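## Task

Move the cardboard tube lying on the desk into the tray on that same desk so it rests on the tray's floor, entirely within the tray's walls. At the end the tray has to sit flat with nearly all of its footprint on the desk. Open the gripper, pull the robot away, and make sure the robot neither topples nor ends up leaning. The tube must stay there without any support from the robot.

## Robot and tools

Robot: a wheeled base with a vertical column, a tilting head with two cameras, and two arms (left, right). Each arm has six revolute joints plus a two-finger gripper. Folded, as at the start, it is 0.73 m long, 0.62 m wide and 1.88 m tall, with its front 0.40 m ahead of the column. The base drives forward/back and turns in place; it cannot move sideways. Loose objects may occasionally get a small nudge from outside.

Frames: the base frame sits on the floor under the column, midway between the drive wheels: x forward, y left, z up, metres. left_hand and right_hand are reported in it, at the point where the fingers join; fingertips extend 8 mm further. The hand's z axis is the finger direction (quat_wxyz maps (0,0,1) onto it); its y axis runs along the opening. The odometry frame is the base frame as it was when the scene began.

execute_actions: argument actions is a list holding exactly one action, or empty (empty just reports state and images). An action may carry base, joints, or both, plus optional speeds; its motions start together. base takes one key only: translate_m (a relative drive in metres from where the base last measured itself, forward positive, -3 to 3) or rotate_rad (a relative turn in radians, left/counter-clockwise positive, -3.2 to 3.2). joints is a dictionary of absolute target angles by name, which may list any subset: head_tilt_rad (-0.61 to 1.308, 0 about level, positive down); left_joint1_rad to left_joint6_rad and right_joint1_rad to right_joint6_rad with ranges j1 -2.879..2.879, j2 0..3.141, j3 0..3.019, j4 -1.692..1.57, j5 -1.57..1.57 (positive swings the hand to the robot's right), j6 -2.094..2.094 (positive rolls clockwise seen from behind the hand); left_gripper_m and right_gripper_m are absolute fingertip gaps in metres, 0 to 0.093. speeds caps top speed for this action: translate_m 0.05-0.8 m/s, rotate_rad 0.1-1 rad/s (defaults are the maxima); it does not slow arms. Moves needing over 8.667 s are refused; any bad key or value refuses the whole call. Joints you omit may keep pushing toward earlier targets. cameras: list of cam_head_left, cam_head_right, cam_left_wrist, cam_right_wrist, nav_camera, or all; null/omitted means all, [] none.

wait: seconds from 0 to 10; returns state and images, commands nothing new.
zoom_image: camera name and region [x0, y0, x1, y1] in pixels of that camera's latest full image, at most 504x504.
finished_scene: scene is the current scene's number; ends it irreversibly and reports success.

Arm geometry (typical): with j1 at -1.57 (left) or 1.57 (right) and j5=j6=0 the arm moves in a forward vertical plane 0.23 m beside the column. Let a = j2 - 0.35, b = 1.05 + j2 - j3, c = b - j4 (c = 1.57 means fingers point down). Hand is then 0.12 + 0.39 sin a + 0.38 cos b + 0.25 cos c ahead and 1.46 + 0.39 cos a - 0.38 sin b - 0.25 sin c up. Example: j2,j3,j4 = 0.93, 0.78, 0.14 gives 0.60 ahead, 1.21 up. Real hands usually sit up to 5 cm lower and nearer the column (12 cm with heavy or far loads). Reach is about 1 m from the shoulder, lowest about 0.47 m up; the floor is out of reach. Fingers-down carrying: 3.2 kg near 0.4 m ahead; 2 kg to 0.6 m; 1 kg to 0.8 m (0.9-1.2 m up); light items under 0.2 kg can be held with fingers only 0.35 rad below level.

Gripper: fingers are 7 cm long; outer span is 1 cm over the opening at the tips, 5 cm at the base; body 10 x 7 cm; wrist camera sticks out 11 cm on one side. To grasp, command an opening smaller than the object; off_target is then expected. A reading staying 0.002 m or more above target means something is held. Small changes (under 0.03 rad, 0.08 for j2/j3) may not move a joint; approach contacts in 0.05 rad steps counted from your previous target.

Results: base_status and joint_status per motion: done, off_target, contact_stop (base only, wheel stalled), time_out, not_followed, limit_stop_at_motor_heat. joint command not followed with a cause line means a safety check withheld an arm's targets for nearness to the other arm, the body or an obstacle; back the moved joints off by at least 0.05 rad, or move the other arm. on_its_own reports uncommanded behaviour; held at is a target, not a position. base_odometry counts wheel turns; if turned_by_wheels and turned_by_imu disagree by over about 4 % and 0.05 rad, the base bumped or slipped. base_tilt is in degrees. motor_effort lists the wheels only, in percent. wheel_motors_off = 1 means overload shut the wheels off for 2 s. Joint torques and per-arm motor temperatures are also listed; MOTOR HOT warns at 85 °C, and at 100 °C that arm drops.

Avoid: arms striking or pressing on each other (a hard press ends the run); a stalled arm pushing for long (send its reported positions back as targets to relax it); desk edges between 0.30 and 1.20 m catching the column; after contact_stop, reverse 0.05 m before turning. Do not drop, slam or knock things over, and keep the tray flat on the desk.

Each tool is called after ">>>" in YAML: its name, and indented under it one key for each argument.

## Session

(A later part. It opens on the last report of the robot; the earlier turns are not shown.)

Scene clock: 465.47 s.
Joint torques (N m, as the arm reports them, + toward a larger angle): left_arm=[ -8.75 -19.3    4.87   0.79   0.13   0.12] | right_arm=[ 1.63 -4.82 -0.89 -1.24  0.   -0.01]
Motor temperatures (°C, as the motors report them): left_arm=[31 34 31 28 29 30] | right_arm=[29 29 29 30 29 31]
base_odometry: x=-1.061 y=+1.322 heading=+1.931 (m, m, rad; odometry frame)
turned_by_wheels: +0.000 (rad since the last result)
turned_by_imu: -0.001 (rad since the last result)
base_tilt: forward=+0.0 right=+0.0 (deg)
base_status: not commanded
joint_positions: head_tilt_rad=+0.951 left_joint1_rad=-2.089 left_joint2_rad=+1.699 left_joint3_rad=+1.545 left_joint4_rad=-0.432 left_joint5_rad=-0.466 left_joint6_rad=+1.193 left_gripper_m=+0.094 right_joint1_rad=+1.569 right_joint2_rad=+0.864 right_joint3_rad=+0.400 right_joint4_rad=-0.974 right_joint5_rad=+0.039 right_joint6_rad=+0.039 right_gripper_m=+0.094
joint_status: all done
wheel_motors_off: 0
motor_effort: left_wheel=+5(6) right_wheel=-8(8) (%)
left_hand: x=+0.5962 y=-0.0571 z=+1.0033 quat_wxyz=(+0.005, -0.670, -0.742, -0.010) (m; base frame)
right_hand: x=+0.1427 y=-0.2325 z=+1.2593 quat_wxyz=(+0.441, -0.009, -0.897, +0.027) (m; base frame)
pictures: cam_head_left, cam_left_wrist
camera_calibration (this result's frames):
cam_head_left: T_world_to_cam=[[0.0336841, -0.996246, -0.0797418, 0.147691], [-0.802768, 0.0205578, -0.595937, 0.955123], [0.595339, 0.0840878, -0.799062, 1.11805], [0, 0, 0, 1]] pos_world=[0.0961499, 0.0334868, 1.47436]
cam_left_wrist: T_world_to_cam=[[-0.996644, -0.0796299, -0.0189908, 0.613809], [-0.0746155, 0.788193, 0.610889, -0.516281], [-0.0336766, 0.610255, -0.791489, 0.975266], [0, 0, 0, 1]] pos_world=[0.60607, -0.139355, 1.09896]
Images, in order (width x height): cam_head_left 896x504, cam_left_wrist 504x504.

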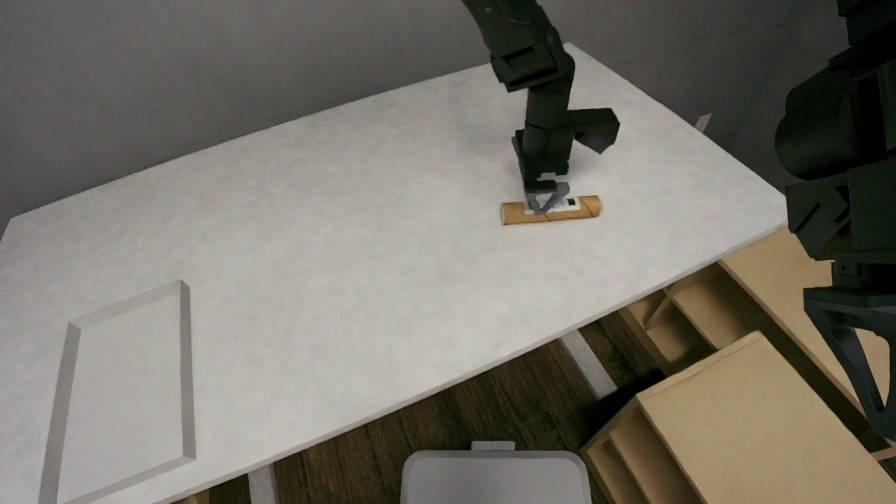

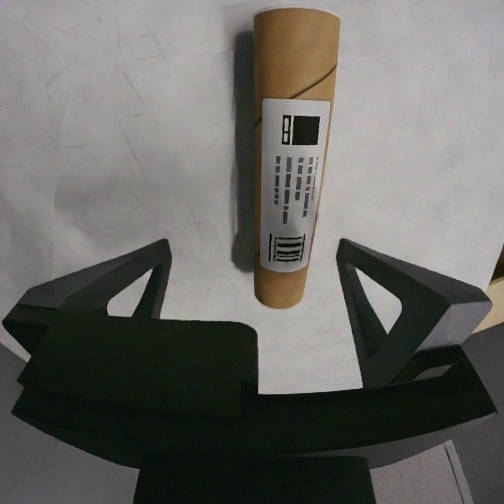

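>>> execute_actions:
  actions:
    - {"joints": {"left_joint2_rad": 1.79, "left_joint3_rad": 1.62, "left_joint4_rad": -0.378, "left_joint5_rad": -0.447}}
  cameras: ["cam_head_left", "cam_left_wrist"]

Scene clock: 500.63 s.
Joint torques (N m, as the arm reports them, + toward a larger angle): left_arm=[ -8.92 -20.51   3.8    0.7    0.17   0.09] | right_arm=[ 1.54 -4.92 -1.1  -1.38 -0.03  0.  ]
Motor temperatures (°C, as the motors report them): left_arm=[31 35 31 28 29 30] | right_arm=[29 29 29 30 29 31]
base_odometry: x=-1.061 y=+1.322 heading=+1.931 (m, m, rad; odometry frame)
turned_by_wheels: +0.000 (rad since the last result)
turned_by_imu: -0.001 (rad since the last result)
base_tilt: forward=+0.0 right=+0.0 (deg)
base_status: not commanded
joint_positions: head_tilt_rad=+0.951 left_joint1_rad=-2.089 left_joint2_rad=+1.784 left_joint3_rad=+1.614 left_joint4_rad=-0.387 left_joint5_rad=-0.451 left_joint6_rad=+1.193 left_gripper_m=+0.094 right_joint1_rad=+1.569 right_joint2_rad=+0.864 right_joint3_rad=+0.400 right_joint4_rad=-0.974 right_joint5_rad=+0.039 right_joint6_rad=+0.039 right_gripper_m=+0.094
joint_status: all done
wheel_motors_off: 0
motor_effort: left_wheel=+6(7) right_wheel=-8(8) (%)
left_hand: x=+0.5997 y=-0.0761 z=+0.9723 quat_wxyz=(-0.010, -0.666, -0.746, -0.009) (m; base frame)
right_hand: x=+0.1427 y=-0.2325 z=+1.2593 quat_wxyz=(+0.441, -0.009, -0.897, +0.027) (m; base frame)
pictures: cam_head_left, cam_left_wrist
camera_calibration (this result's frames):
cam_head_left: T_world_to_cam=[[0.0336841, -0.996246, -0.0797418, 0.14769], [-0.802768, 0.0205578, -0.595937, 0.955123], [0.595339, 0.0840878, -0.799062, 1.11805], [0, 0, 0, 1]] pos_world=[0.0961499, 0.0334868, 1.47436]
cam_left_wrist: T_world_to_cam=[[-0.995018, -0.0922519, -0.0378113, 0.631544], [-0.0966842, 0.80026, 0.591808, -0.449398], [-0.0243366, 0.592515, -0.805192, 0.968802], [0, 0, 0, 1]] pos_world=[0.608525, -0.156134, 1.06991]
Images, in order (width x height): cam_head_left 896x504, cam_left_wrist 504x504.

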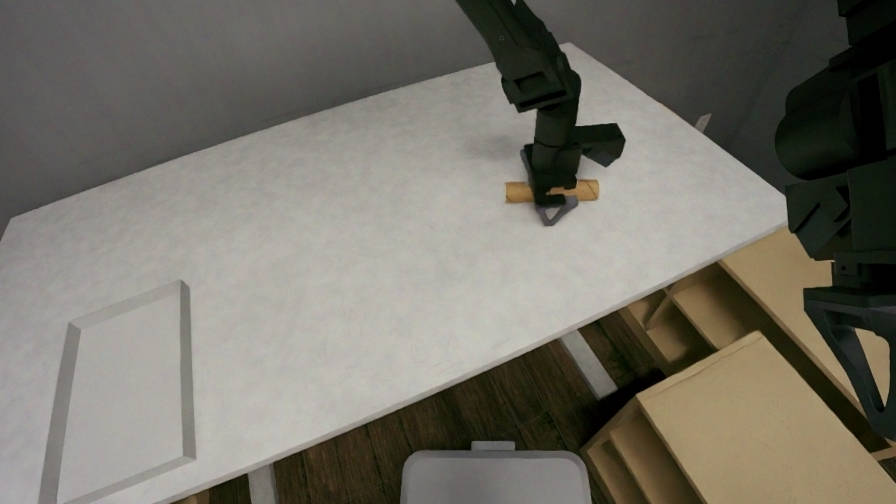

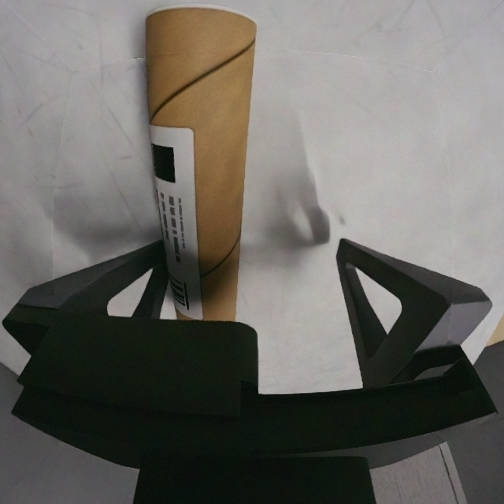

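>>> execute_actions:
  actions:
    - {"joints": {"left_joint2_rad": 1.803, "left_gripper_m": 0.025}}
  cameras: ["cam_head_left", "cam_left_wrist"]

Scene clock: 507.57 s.
Joint torques (N m, as the arm reports them, + toward a larger angle): left_arm=[ -9.06 -19.46   3.79   0.66   0.14   0.1 ] | right_arm=[ 1.58 -4.9  -0.95 -1.26 -0.02  0.01]
Motor temperatures (°C, as the motors report them): left_arm=[32 35 31 28 29 30] | right_arm=[29 29 29 30 29 31]
base_odometry: x=-1.061 y=+1.322 heading=+1.931 (m, m, rad; odometry frame)
turned_by_wheels: +0.000 (rad since the last result)
turned_by_imu: -0.001 (rad since the last result)
base_tilt: forward=+0.0 right=+0.0 (deg)
base_status: not commanded
joint_positions: head_tilt_rad=+0.951 left_joint1_rad=-2.089 left_joint2_rad=+1.785 left_joint3_rad=+1.614 left_joint4_rad=-0.387 left_joint5_rad=-0.450 left_joint6_rad=+1.193 left_gripper_m=+0.035 right_joint1_rad=+1.569 right_joint2_rad=+0.864 right_joint3_rad=+0.400 right_joint4_rad=-0.974 right_joint5_rad=+0.039 right_joint6_rad=+0.039 right_gripper_m=+0.094
joint_status: left_gripper_m off_target (ended at +0.035, target +0.025); the others done
wheel_motors_off: 0
motor_effort: left_wheel=+4(5) right_wheel=-8(9) (%)
left_hand: x=+0.5993 y=-0.0762 z=+0.9719 quat_wxyz=(-0.010, -0.666, -0.746, -0.009) (m; base frame)
right_hand: x=+0.1427 y=-0.2325 z=+1.2593 quat_wxyz=(+0.441, -0.009, -0.897, +0.027) (m; base frame)
pictures: cam_head_left, cam_left_wrist
camera_calibration (this result's frames):
cam_head_left: T_world_to_cam=[[0.0336841, -0.996246, -0.0797418, 0.14769], [-0.802768, 0.0205578, -0.595937, 0.955123], [0.595339, 0.0840878, -0.799062, 1.11805], [0, 0, 0, 1]] pos_world=[0.0961499, 0.0334868, 1.47436]
cam_left_wrist: T_world_to_cam=[[-0.995077, -0.0919232, -0.0370357, 0.630393], [-0.095963, 0.800398, 0.591738, -0.449471], [-0.0247511, 0.592379, -0.805279, 0.968891], [0, 0, 0, 1]] pos_world=[0.608138, -0.156247, 1.06954]
Images, in order (width x height): cam_head_left 896x504, cam_left_wrist 504x504.

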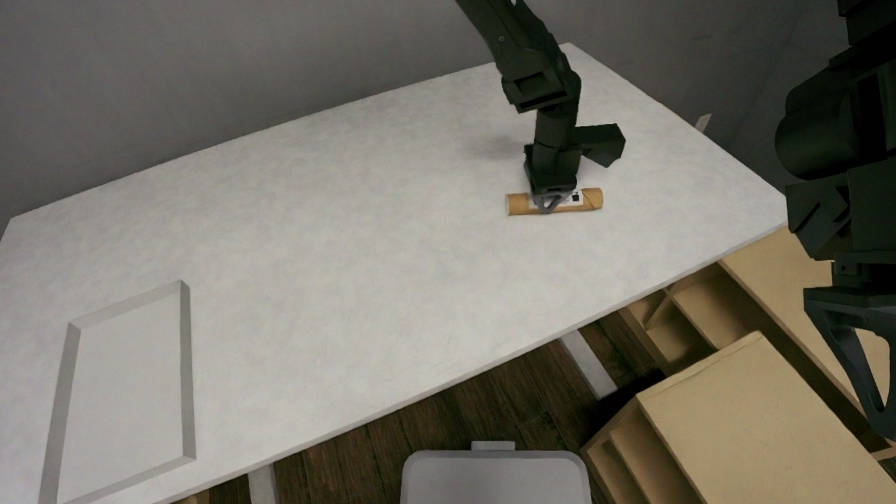

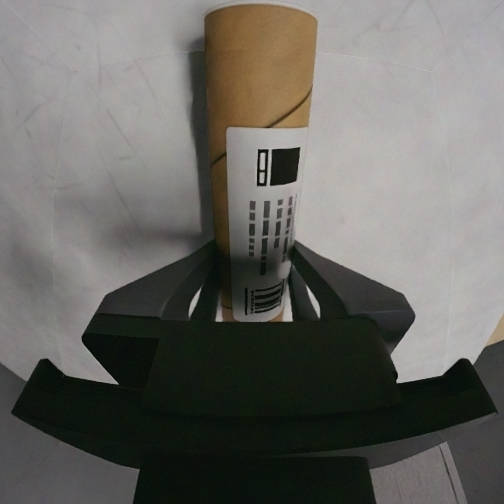

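>>> zoom_image:
  camera: "cam_head_left"
  region: [490, 150, 630, 240]

Region (490, 150, 630, 240) of cam_head_left's 896x504 image, scaled by 3.600, with more detail than that image has; it fills the top 324 rows of this view, and the rest is white.

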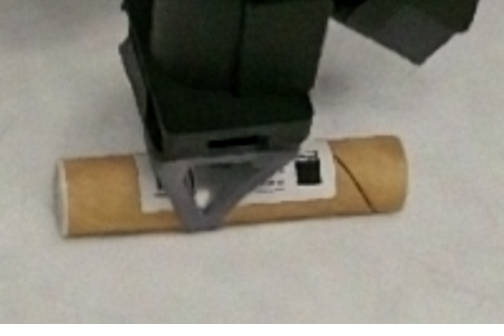

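>>> execute_actions:
  actions:
    - {"joints": {"left_joint2_rad": 1.62, "left_joint4_rad": -0.56}}
  cameras: ["cam_head_left", "cam_left_wrist"]

Scene clock: 555.97 s.
Joint torques (N m, as the arm reports them, + toward a larger angle): left_arm=[ -7.86 -20.32   4.8   -0.03   0.16   0.1 ] | right_arm=[ 1.6  -4.7  -0.95 -1.35  0.01  0.  ]
Motor temperatures (°C, as the motors report them): left_arm=[32 35 31 28 29 30] | right_arm=[29 29 29 30 29 31]
base_odometry: x=-1.061 y=+1.322 heading=+1.931 (m, m, rad; odometry frame)
turned_by_wheels: +0.000 (rad since the last result)
turned_by_imu: -0.002 (rad since the last result)
base_tilt: forward=+0.1 right=+0.0 (deg)
base_status: not commanded
joint_positions: head_tilt_rad=+0.951 left_joint1_rad=-2.089 left_joint2_rad=+1.605 left_joint3_rad=+1.615 left_joint4_rad=-0.549 left_joint5_rad=-0.450 left_joint6_rad=+1.193 left_gripper_m=+0.035 right_joint1_rad=+1.569 right_joint2_rad=+0.864 right_joint3_rad=+0.400 right_joint4_rad=-0.974 right_joint5_rad=+0.039 right_joint6_rad=+0.039 right_gripper_m=+0.094
joint_status: all done
wheel_motors_off: 0
motor_effort: left_wheel=+6(5) right_wheel=-8(9) (%)
left_hand: x=+0.6547 y=-0.0474 z=+1.0622 quat_wxyz=(-0.018, -0.663, -0.748, -0.013) (m; base frame)
right_hand: x=+0.1427 y=-0.2325 z=+1.2593 quat_wxyz=(+0.441, -0.009, -0.897, +0.027) (m; base frame)
pictures: cam_head_left, cam_left_wrist
camera_calibration (this result's frames):
cam_head_left: T_world_to_cam=[[0.0336841, -0.996246, -0.0797418, 0.14769], [-0.802768, 0.0205578, -0.595937, 0.955123], [0.595339, 0.0840878, -0.799062, 1.11805], [0, 0, 0, 1]] pos_world=[0.0961499, 0.0334868, 1.47436]
cam_left_wrist: T_world_to_cam=[[-0.993579, -0.100097, -0.0527425, 0.706886], [-0.111951, 0.80229, 0.586343, -0.504348], [-0.0163766, 0.588482, -0.808344, 1.02356], [0, 0, 0, 1]] pos_world=[0.662647, -0.126957, 1.16039]
Images, in order (width x height): cam_head_left 896x504, cam_left_wrist 504x504.

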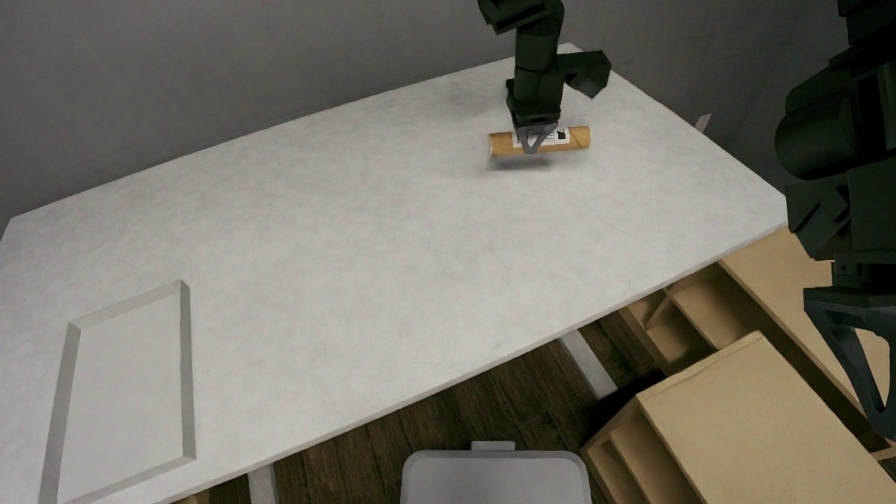

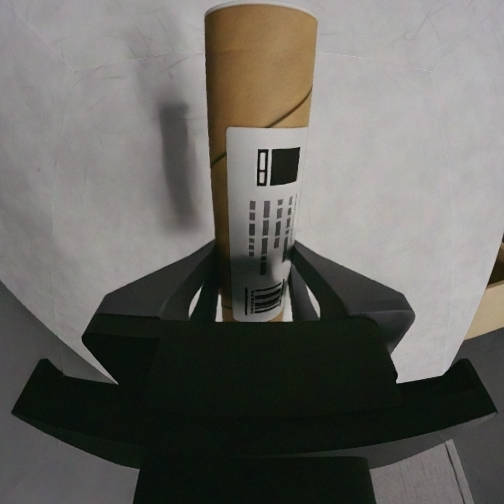

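>>> execute_actions:
  actions:
    - {"base": {"rotate_rad": 0.7}, "speeds": {"rotate_rad": 0.5}, "joints": {"left_joint1_rad": -1.41, "left_joint2_rad": 1.318, "left_joint3_rad": 1.11, "left_joint4_rad": -0.305, "left_joint5_rad": 0.148, "left_joint6_rad": 0.335}}
  cameras: ["cam_head_left", "cam_left_wrist"]

Scene clock: 572.77 s.
Joint torques (N m, as the arm reports them, + toward a larger angle): left_arm=[  0.52 -19.18   3.39   0.58   0.12  -0.06] | right_arm=[ 1.68 -4.94 -0.75 -1.29 -0.03  0.02]
Motor temperatures (°C, as the motors report them): left_arm=[32 36 31 28 29 30] | right_arm=[29 29 29 30 29 31]
base_odometry: x=-1.061 y=+1.322 heading=+2.629 (m, m, rad; odometry frame)
turned_by_wheels: +0.699 (rad since the last result)
turned_by_imu: +0.691 (rad since the last result)
base_tilt: forward=+0.0 right=+0.0 (deg)
base_status: done
joint_positions: head_tilt_rad=+0.951 left_joint1_rad=-1.409 left_joint2_rad=+1.316 left_joint3_rad=+1.104 left_joint4_rad=-0.309 left_joint5_rad=+0.144 left_joint6_rad=+0.343 left_gripper_m=+0.035 right_joint1_rad=+1.569 right_joint2_rad=+0.864 right_joint3_rad=+0.400 right_joint4_rad=-0.974 right_joint5_rad=+0.039 right_joint6_rad=+0.039 right_gripper_m=+0.094
joint_status: all done
wheel_motors_off: 0
motor_effort: left_wheel=-3(48) right_wheel=+2(49) (%)
left_hand: x=+0.5572 y=+0.2933 z=+1.0692 quat_wxyz=(-0.004, -0.131, -0.991, +0.001) (m; base frame)
right_hand: x=+0.1427 y=-0.2325 z=+1.2593 quat_wxyz=(+0.441, -0.009, -0.897, +0.027) (m; base frame)
pictures: cam_head_left, cam_left_wrist
camera_calibration (this result's frames):
cam_head_left: T_world_to_cam=[[0.0336841, -0.996246, -0.0797418, 0.147691], [-0.802768, 0.0205578, -0.595937, 0.955123], [0.595339, 0.0840878, -0.799062, 1.11805], [0, 0, 0, 1]] pos_world=[0.0961499, 0.0334868, 1.47436]
cam_left_wrist: T_world_to_cam=[[-0.279543, -0.96009, -0.00909611, 0.452129], [-0.779029, 0.221267, 0.586648, -0.250945], [-0.561222, 0.17108, -0.809791, 1.25463], [0, 0, 0, 1]] pos_world=[0.635021, 0.274969, 1.16732]
Images, in order (width x height): cam_head_left 896x504, cam_left_wrist 504x504.

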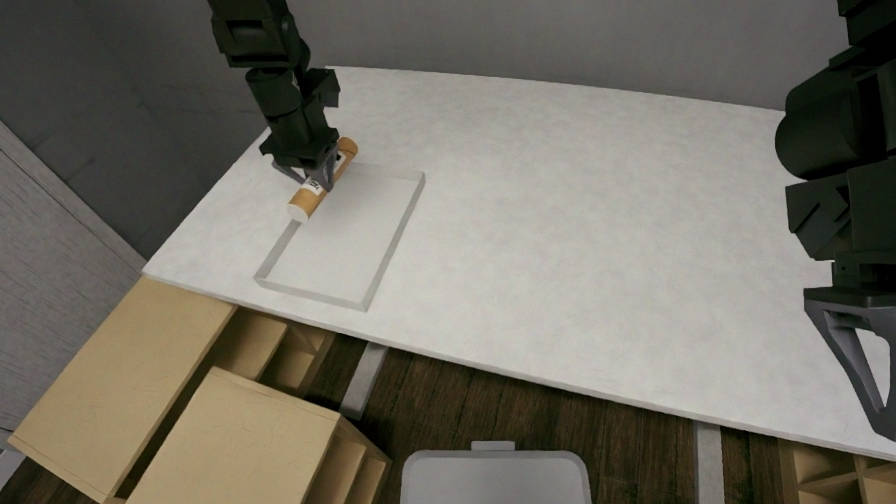

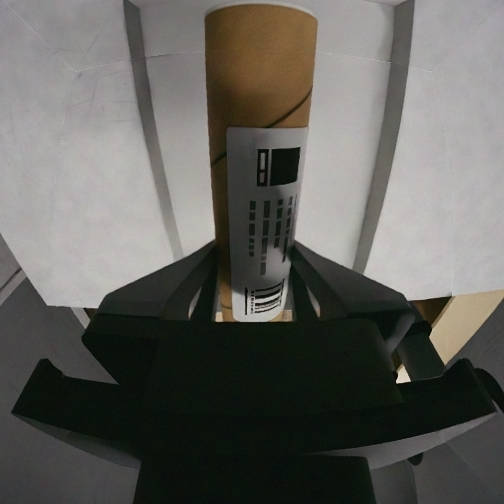

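>>> zoom_image:
  camera: "cam_left_wrist"
  region: [100, 0, 440, 280]

Region (100, 0, 440, 280) of cam_left_wrist's 504x504 image, scaled by 1.482, with more detail than that image has; it fills the top 415 rows of this view, and the rest is white.

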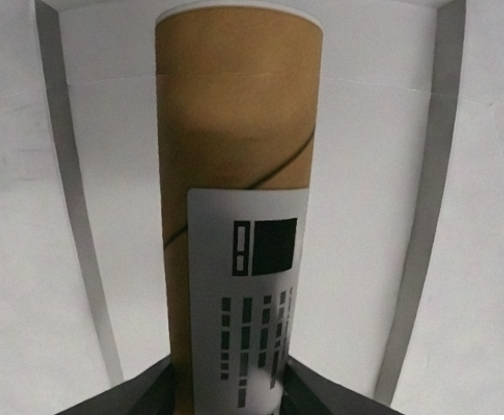

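>>> execute_actions:
  actions:
    - {"joints": {"left_joint1_rad": -1.44, "left_joint2_rad": 1.51, "left_joint3_rad": 1.21, "left_joint4_rad": -0.2, "left_joint5_rad": 0.106, "left_joint6_rad": 0.32}}
  cameras: ["cam_head_left", "cam_left_wrist"]

Scene clock: 623.90 s.
Joint torques (N m, as the arm reports them, + toward a larger angle): left_arm=[ -0.13 -20.63   2.55   0.45  -0.21  -0.06] | right_arm=[ 1.51 -4.82 -0.86 -1.44 -0.04  0.01]
Motor temperatures (°C, as the motors report them): left_arm=[31 36 31 28 29 30] | right_arm=[29 29 29 30 29 31]
base_odometry: x=-1.061 y=+1.322 heading=+2.629 (m, m, rad; odometry frame)
turned_by_wheels: +0.000 (rad since the last result)
turned_by_imu: -0.002 (rad since the last result)
base_tilt: forward=+0.1 right=+0.0 (deg)
base_status: not commanded
joint_positions: head_tilt_rad=+0.951 left_joint1_rad=-1.430 left_joint2_rad=+1.521 left_joint3_rad=+1.203 left_joint4_rad=-0.203 left_joint5_rad=+0.110 left_joint6_rad=+0.328 left_gripper_m=+0.035 right_joint1_rad=+1.569 right_joint2_rad=+0.864 right_joint3_rad=+0.400 right_joint4_rad=-0.974 right_joint5_rad=+0.039 right_joint6_rad=+0.039 right_gripper_m=+0.094
joint_status: all done
wheel_motors_off: 0
motor_effort: left_wheel=-6(7) right_wheel=+6(5) (%)
left_hand: x=+0.5554 y=+0.2963 z=+0.9888 quat_wxyz=(-0.002, -0.129, -0.992, -0.006) (m; base frame)
right_hand: x=+0.1427 y=-0.2325 z=+1.2593 quat_wxyz=(+0.441, -0.009, -0.897, +0.027) (m; base frame)
pictures: cam_head_left, cam_left_wrist
camera_calibration (this result's frames):
cam_head_left: T_world_to_cam=[[0.0336841, -0.996246, -0.0797418, 0.147691], [-0.802768, 0.0205578, -0.595937, 0.955123], [0.595339, 0.0840878, -0.799062, 1.11805], [0, 0, 0, 1]] pos_world=[0.0961499, 0.0334868, 1.47436]
cam_left_wrist: T_world_to_cam=[[-0.275819, -0.960927, -0.0233217, 0.466047], [-0.778153, 0.208981, 0.592288, -0.208223], [-0.564272, 0.181512, -0.805389, 1.1823], [0, 0, 0, 1]] pos_world=[0.633655, 0.276749, 1.08641]
Images, in order (width x height): cam_head_left 896x504, cam_left_wrist 504x504.

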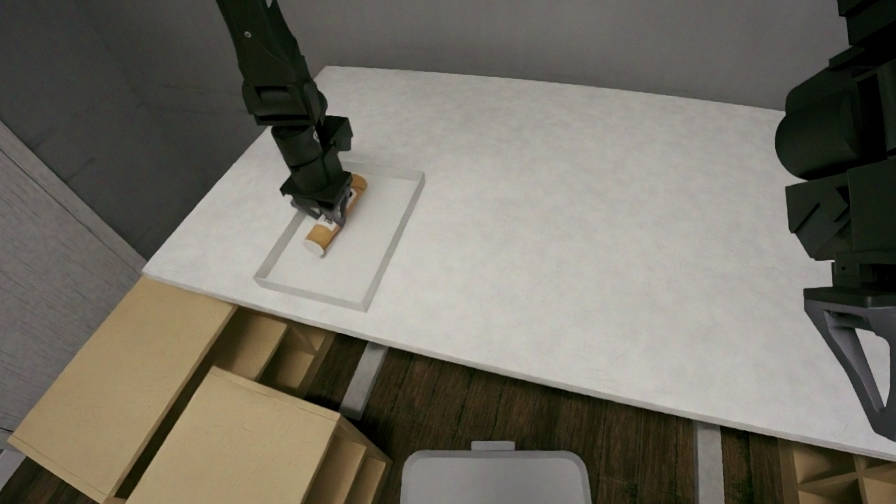

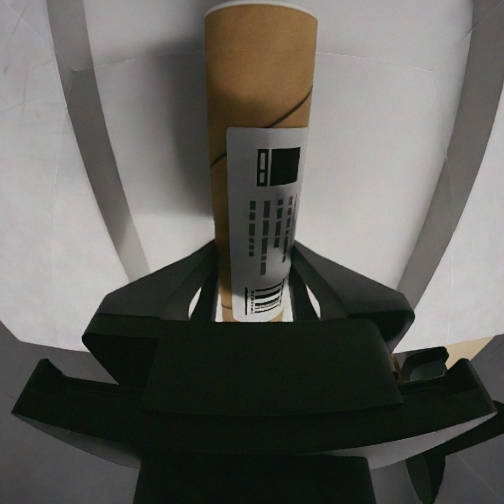

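>>> zoom_image:
  camera: "cam_left_wrist"
  region: [40, 60, 504, 160]

>>> zoom_image:
  camera: "cam_head_left"
  region: [240, 150, 440, 320]

Region (40, 60, 504, 160) of cam_left_wrist's 504x504 image, scaled by 1.086, with more detail than that image has; it fills the top 109 rows of this view, and the rest is white.

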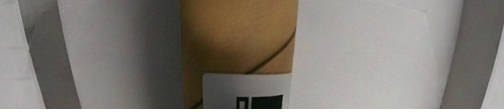

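Region (240, 150, 440, 320) of cam_head_left's 896x504 image, scaled by 2.520, with more detail than that image has; it fills the top 428 rows of this view, and the rest is white.

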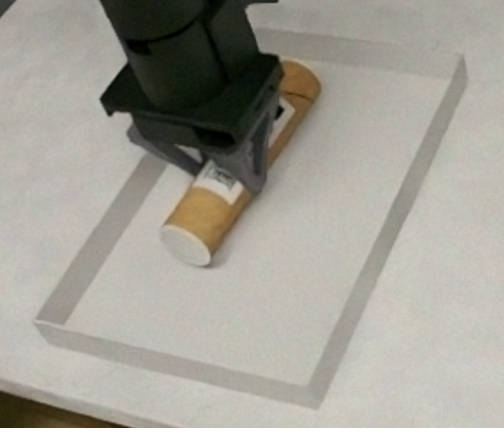

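>>> execute_actions:
  actions:
    - {"joints": {"left_joint2_rad": 1.555, "left_joint3_rad": 1.225, "left_joint4_rad": -0.185}}
  cameras: ["cam_head_left", "cam_left_wrist"]

Scene clock: 643.10 s.
Joint torques (N m, as the arm reports them, + toward a larger angle): left_arm=[  0.38 -18.19   2.87   0.96  -0.22  -0.07] | right_arm=[ 1.53 -4.77 -0.95 -1.36 -0.01 -0.01]
Motor temperatures (°C, as the motors report them): left_arm=[31 36 30 28 29 30] | right_arm=[29 29 29 30 29 31]
base_odometry: x=-1.061 y=+1.322 heading=+2.629 (m, m, rad; odometry frame)
turned_by_wheels: +0.000 (rad since the last result)
turned_by_imu: -0.001 (rad since the last result)
base_tilt: forward=+0.0 right=+0.0 (deg)
base_status: not commanded
joint_positions: head_tilt_rad=+0.951 left_joint1_rad=-1.430 left_joint2_rad=+1.540 left_joint3_rad=+1.213 left_joint4_rad=-0.198 left_joint5_rad=+0.110 left_joint6_rad=+0.328 left_gripper_m=+0.035 right_joint1_rad=+1.569 right_joint2_rad=+0.864 right_joint3_rad=+0.400 right_joint4_rad=-0.974 right_joint5_rad=+0.039 right_joint6_rad=+0.039 right_gripper_m=+0.094
joint_status: all done
wheel_motors_off: 0
motor_effort: left_wheel=-7(5) right_wheel=+5(5) (%)
left_hand: x=+0.5539 y=+0.2970 z=+0.9815 quat_wxyz=(+0.000, -0.129, -0.992, -0.006) (m; base frame)
right_hand: x=+0.1427 y=-0.2325 z=+1.2593 quat_wxyz=(+0.441, -0.009, -0.897, +0.027) (m; base frame)
pictures: cam_head_left, cam_left_wrist
camera_calibration (this result's frames):
cam_head_left: T_world_to_cam=[[0.0336841, -0.996246, -0.0797418, 0.14769], [-0.802768, 0.0205578, -0.595937, 0.955123], [0.595339, 0.0840878, -0.799062, 1.11805], [0, 0, 0, 1]] pos_world=[0.0961499, 0.0334868, 1.47436]
cam_left_wrist: T_world_to_cam=[[-0.27546, -0.96106, -0.0220242, 0.464772], [-0.776006, 0.208781, 0.595168, -0.209225], [-0.567394, 0.181036, -0.8033, 1.17525], [0, 0, 0, 1]] pos_world=[0.632494, 0.277594, 1.07884]
Images, in order (width x height): cam_head_left 896x504, cam_left_wrist 504x504.

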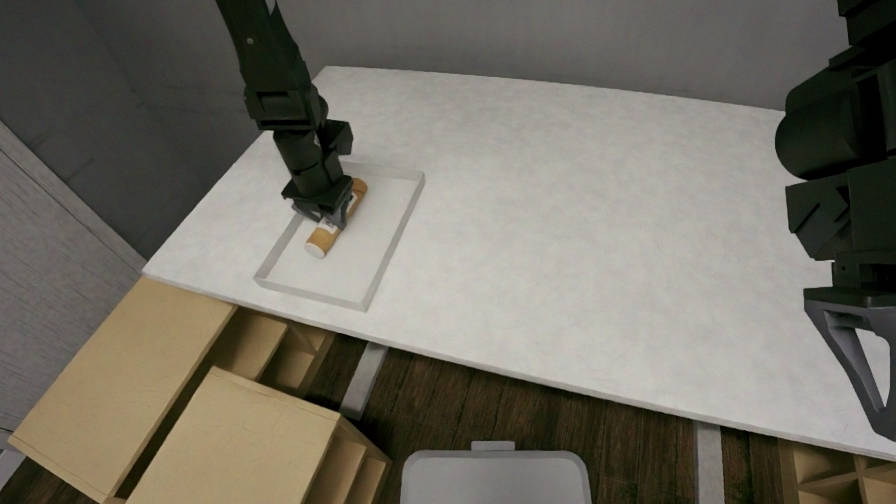

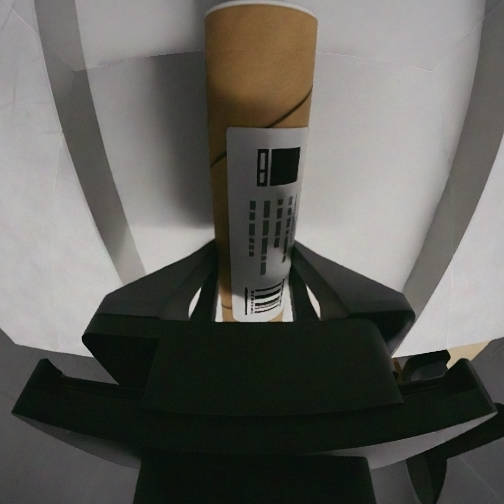

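>>> execute_actions:
  actions:
    - {"joints": {"left_joint2_rad": 1.578, "left_joint3_rad": 1.237, "left_joint4_rad": -0.175}}
  cameras: ["cam_head_left", "cam_left_wrist"]

Scene clock: 648.27 s.
Joint torques (N m, as the arm reports them, + toward a larger angle): left_arm=[ -0.25 -18.02   2.79   0.95  -0.22  -0.05] | right_arm=[ 1.58 -4.76 -0.82 -1.31  0.02  0.  ]
Motor temperatures (°C, as the motors report them): left_arm=[31 36 30 28 29 30] | right_arm=[29 29 29 30 29 31]
base_odometry: x=-1.061 y=+1.322 heading=+2.629 (m, m, rad; odometry frame)
turned_by_wheels: +0.000 (rad since the last result)
turned_by_imu: -0.001 (rad since the last result)
base_tilt: forward=+0.0 right=+0.0 (deg)
base_status: not commanded
joint_positions: head_tilt_rad=+0.951 left_joint1_rad=-1.430 left_joint2_rad=+1.556 left_joint3_rad=+1.226 left_joint4_rad=-0.188 left_joint5_rad=+0.109 left_joint6_rad=+0.328 left_gripper_m=+0.035 right_joint1_rad=+1.569 right_joint2_rad=+0.864 right_joint3_rad=+0.400 right_joint4_rad=-0.974 right_joint5_rad=+0.039 right_joint6_rad=+0.039 right_gripper_m=+0.094
joint_status: all done
wheel_motors_off: 0
motor_effort: left_wheel=-6(6) right_wheel=+6(6) (%)
left_hand: x=+0.5566 y=+0.2980 z=+0.9756 quat_wxyz=(-0.003, -0.129, -0.992, -0.007) (m; base frame)
right_hand: x=+0.1427 y=-0.2325 z=+1.2593 quat_wxyz=(+0.441, -0.009, -0.897, +0.027) (m; base frame)
pictures: cam_head_left, cam_left_wrist
camera_calibration (this result's frames):
cam_head_left: T_world_to_cam=[[0.0336841, -0.996246, -0.0797418, 0.14769], [-0.802768, 0.0205578, -0.595937, 0.955123], [0.595339, 0.0840878, -0.799062, 1.11805], [0, 0, 0, 1]] pos_world=[0.0961499, 0.0334868, 1.47436]
cam_left_wrist: T_world_to_cam=[[-0.276099, -0.960811, -0.0247189, 0.469245], [-0.779847, 0.208916, 0.590079, -0.196734], [-0.56179, 0.182197, -0.806967, 1.17197], [0, 0, 0, 1]] pos_world=[0.634539, 0.278427, 1.07343]
Images, in order (width x height): cam_head_left 896x504, cam_left_wrist 504x504.

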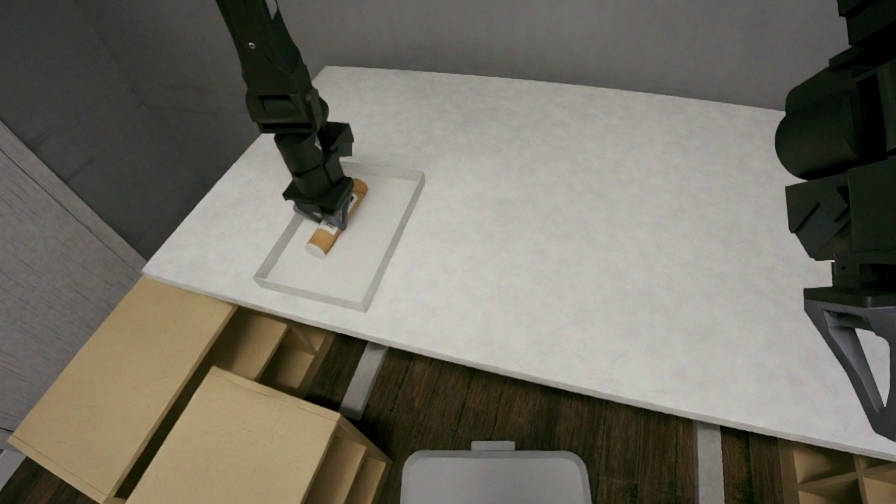

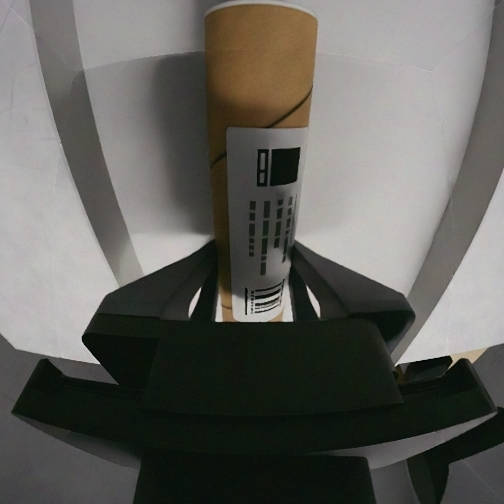

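>>> execute_actions:
  actions:
    - {"joints": {"left_gripper_m": 0.075, "left_joint2_rad": 1.556}}
  cameras: ["cam_head_left", "cam_left_wrist"]

Scene clock: 652.90 s.
Joint torques (N m, as the arm reports them, + toward a larger angle): left_arm=[  0.52 -19.37   2.77   0.87  -0.24  -0.04] | right_arm=[ 1.63 -5.13 -0.85 -1.29 -0.01  0.  ]
Motor temperatures (°C, as the motors report them): left_arm=[31 36 30 28 29 30] | right_arm=[29 29 29 30 29 31]
base_odometry: x=-1.061 y=+1.322 heading=+2.629 (m, m, rad; odometry frame)
turned_by_wheels: +0.000 (rad since the last result)
turned_by_imu: -0.001 (rad since the last result)
base_tilt: forward=+0.0 right=+0.0 (deg)
base_status: not commanded
joint_positions: head_tilt_rad=+0.951 left_joint1_rad=-1.430 left_joint2_rad=+1.555 left_joint3_rad=+1.226 left_joint4_rad=-0.188 left_joint5_rad=+0.109 left_joint6_rad=+0.328 left_gripper_m=+0.075 right_joint1_rad=+1.569 right_joint2_rad=+0.864 right_joint3_rad=+0.400 right_joint4_rad=-0.974 right_joint5_rad=+0.039 right_joint6_rad=+0.039 right_gripper_m=+0.094
joint_status: all done
wheel_motors_off: 0
motor_effort: left_wheel=-7(5) right_wheel=+6(6) (%)
left_hand: x=+0.5570 y=+0.2980 z=+0.9759 quat_wxyz=(-0.004, -0.129, -0.992, -0.007) (m; base frame)
right_hand: x=+0.1427 y=-0.2325 z=+1.2593 quat_wxyz=(+0.441, -0.009, -0.897, +0.027) (m; base frame)
pictures: cam_head_left, cam_left_wrist
camera_calibration (this result's frames):
cam_head_left: T_world_to_cam=[[0.0336841, -0.996246, -0.0797418, 0.14769], [-0.802768, 0.0205578, -0.595937, 0.955123], [0.595339, 0.0840878, -0.799062, 1.11805], [0, 0, 0, 1]] pos_world=[0.0961499, 0.0334868, 1.47436]
cam_left_wrist: T_world_to_cam=[[-0.276169, -0.960784, -0.0249788, 0.469626], [-0.780273, 0.208957, 0.589501, -0.195848], [-0.561164, 0.182292, -0.807382, 1.17248], [0, 0, 0, 1]] pos_world=[0.634833, 0.2784, 1.07382]
Images, in order (width x height): cam_head_left 896x504, cam_left_wrist 504x504.

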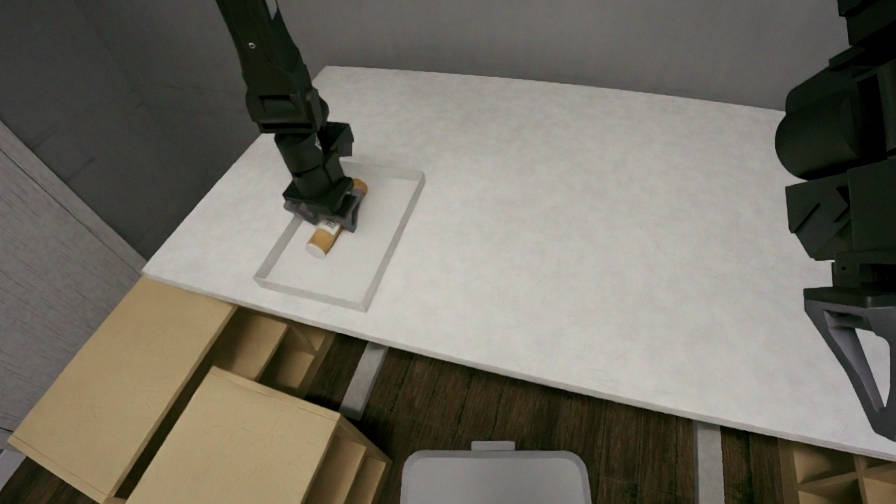

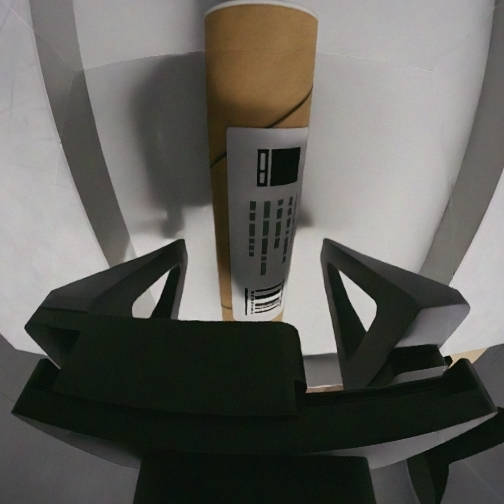

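>>> execute_actions:
  actions:
    - {"joints": {"left_joint2_rad": 0.82, "left_joint3_rad": 0.75, "left_joint4_rad": -0.65}}
  cameras: ["cam_head_left", "cam_head_right"]

Scene clock: 668.70 s.
Joint torques (N m, as the arm reports them, + toward a larger angle): left_arm=[ -1.23 -12.4    3.63  -0.23  -0.24  -0.05] | right_arm=[ 1.86 -4.41 -0.93 -1.32  0.   -0.01]
Motor temperatures (°C, as the motors report them): left_arm=[31 36 30 28 29 30] | right_arm=[29 29 29 30 29 31]
base_odometry: x=-1.061 y=+1.322 heading=+2.629 (m, m, rad; odometry frame)
turned_by_wheels: +0.000 (rad since the last result)
turned_by_imu: -0.002 (rad since the last result)
base_tilt: forward=+0.0 right=+0.0 (deg)
base_status: not commanded
joint_positions: head_tilt_rad=+0.951 left_joint1_rad=-1.430 left_joint2_rad=+0.813 left_joint3_rad=+0.753 left_joint4_rad=-0.641 left_joint5_rad=+0.109 left_joint6_rad=+0.328 left_gripper_m=+0.075 right_joint1_rad=+1.569 right_joint2_rad=+0.864 right_joint3_rad=+0.400 right_joint4_rad=-0.974 right_joint5_rad=+0.039 right_joint6_rad=+0.039 right_gripper_m=+0.094
joint_status: all done
wheel_motors_off: 0
motor_effort: left_wheel=-6(7) right_wheel=+7(6) (%)
left_hand: x=+0.4241 y=+0.2590 z=+1.2182 quat_wxyz=(+0.085, -0.118, -0.989, +0.011) (m; base frame)
right_hand: x=+0.1427 y=-0.2325 z=+1.2593 quat_wxyz=(+0.441, -0.009, -0.897, +0.027) (m; base frame)
pictures: cam_head_left, cam_head_right
camera_calibration (this result's frames):
cam_head_left: T_world_to_cam=[[0.0336841, -0.996246, -0.0797418, 0.147691], [-0.802768, 0.0205578, -0.595937, 0.955123], [0.595339, 0.0840878, -0.799062, 1.11805], [0, 0, 0, 1]] pos_world=[0.0961499, 0.0334868, 1.47436]
cam_head_right: T_world_to_cam=[[0.0367145, -0.996837, -0.0704802, 0.0825788], [-0.802553, 0.0126122, -0.596447, 0.956492], [0.59545, 0.0784623, -0.799552, 1.11542], [0, 0, 0, 1]] pos_world=[0.100427, -0.0172644, 1.46815]
Images, in order (width x height): cam_head_left 896x504, cam_head_right 896x504.

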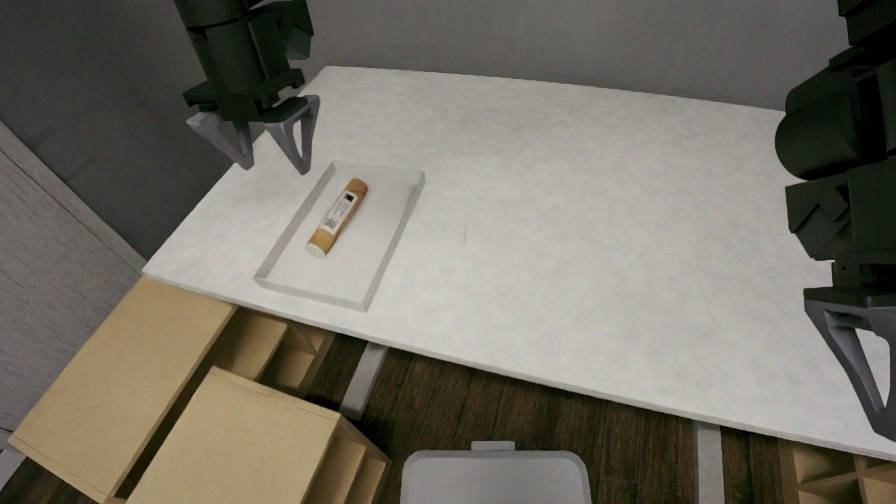

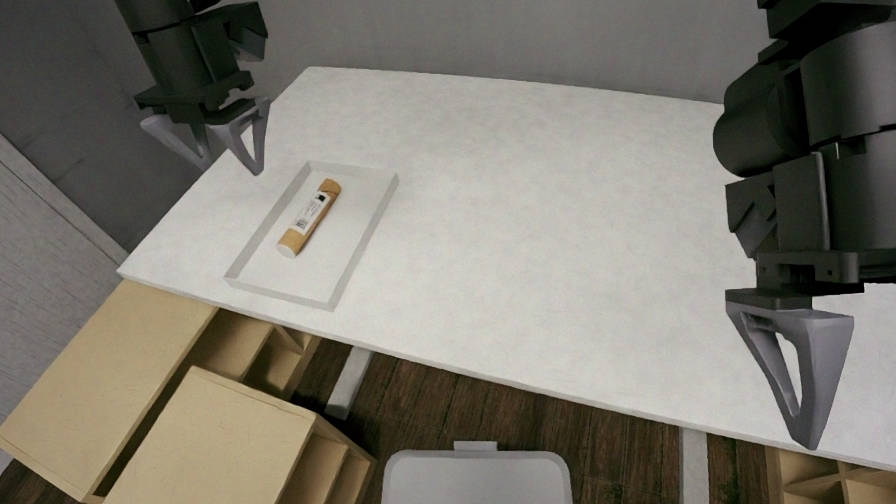

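>>> execute_actions:
  actions:
    - {"joints": {"left_joint1_rad": -1.57, "left_joint2_rad": 0.86, "left_joint3_rad": 0.4, "left_joint4_rad": -0.95, "left_joint5_rad": 0.0, "left_joint6_rad": 0.04}}
  cameras: ["cam_head_right"]

Scene clock: 678.07 s.
Joint torques (N m, as the arm reports them, + toward a larger angle): left_arm=[-0.93 -7.53 -0.04 -1.23 -0.25 -0.06] | right_arm=[ 1.75 -4.83 -0.93 -1.37  0.    0.02]
Motor temperatures (°C, as the motors report them): left_arm=[31 35 30 28 29 30] | right_arm=[29 29 29 30 29 31]
base_odometry: x=-1.061 y=+1.322 heading=+2.629 (m, m, rad; odometry frame)
turned_by_wheels: +0.000 (rad since the last result)
turned_by_imu: -0.001 (rad since the last result)
base_tilt: forward=+0.0 right=+0.0 (deg)
base_status: not commanded
joint_positions: head_tilt_rad=+0.951 left_joint1_rad=-1.570 left_joint2_rad=+0.856 left_joint3_rad=+0.395 left_joint4_rad=-0.944 left_joint5_rad=+0.004 left_joint6_rad=+0.048 left_gripper_m=+0.075 right_joint1_rad=+1.569 right_joint2_rad=+0.864 right_joint3_rad=+0.400 right_joint4_rad=-0.974 right_joint5_rad=+0.039 right_joint6_rad=+0.039 right_gripper_m=+0.094
joint_status: all done
wheel_motors_off: 0
motor_effort: left_wheel=-6(7) right_wheel=+7(6) (%)
left_hand: x=+0.1462 y=+0.2240 z=+1.2545 quat_wxyz=(+0.426, -0.021, -0.904, +0.012) (m; base frame)
right_hand: x=+0.1427 y=-0.2325 z=+1.2593 quat_wxyz=(+0.441, -0.009, -0.897, +0.027) (m; base frame)
pictures: cam_head_right
camera_calibration (this result's frames):
cam_head_right: T_world_to_cam=[[0.0367145, -0.996837, -0.0704802, 0.0825788], [-0.802553, 0.0126122, -0.596447, 0.956492], [0.59545, 0.0784623, -0.799552, 1.11542], [0, 0, 0, 1]] pos_world=[0.100427, -0.0172644, 1.46815]
Images, in order (width x height): cam_head_right 896x504.

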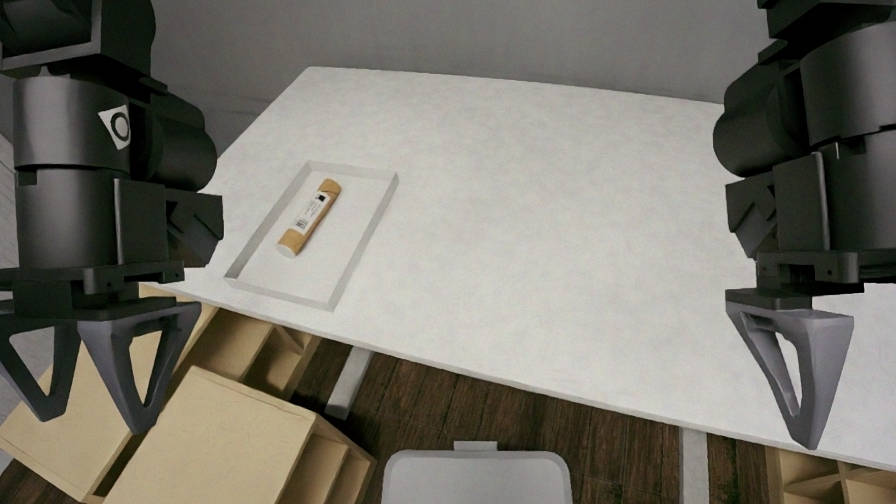

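The tube is lying inside the tray and the arm is folded clear, so I'm ending scene 1.

>>> finished_scene:
  scene: 1

The scene is finished: the task was done.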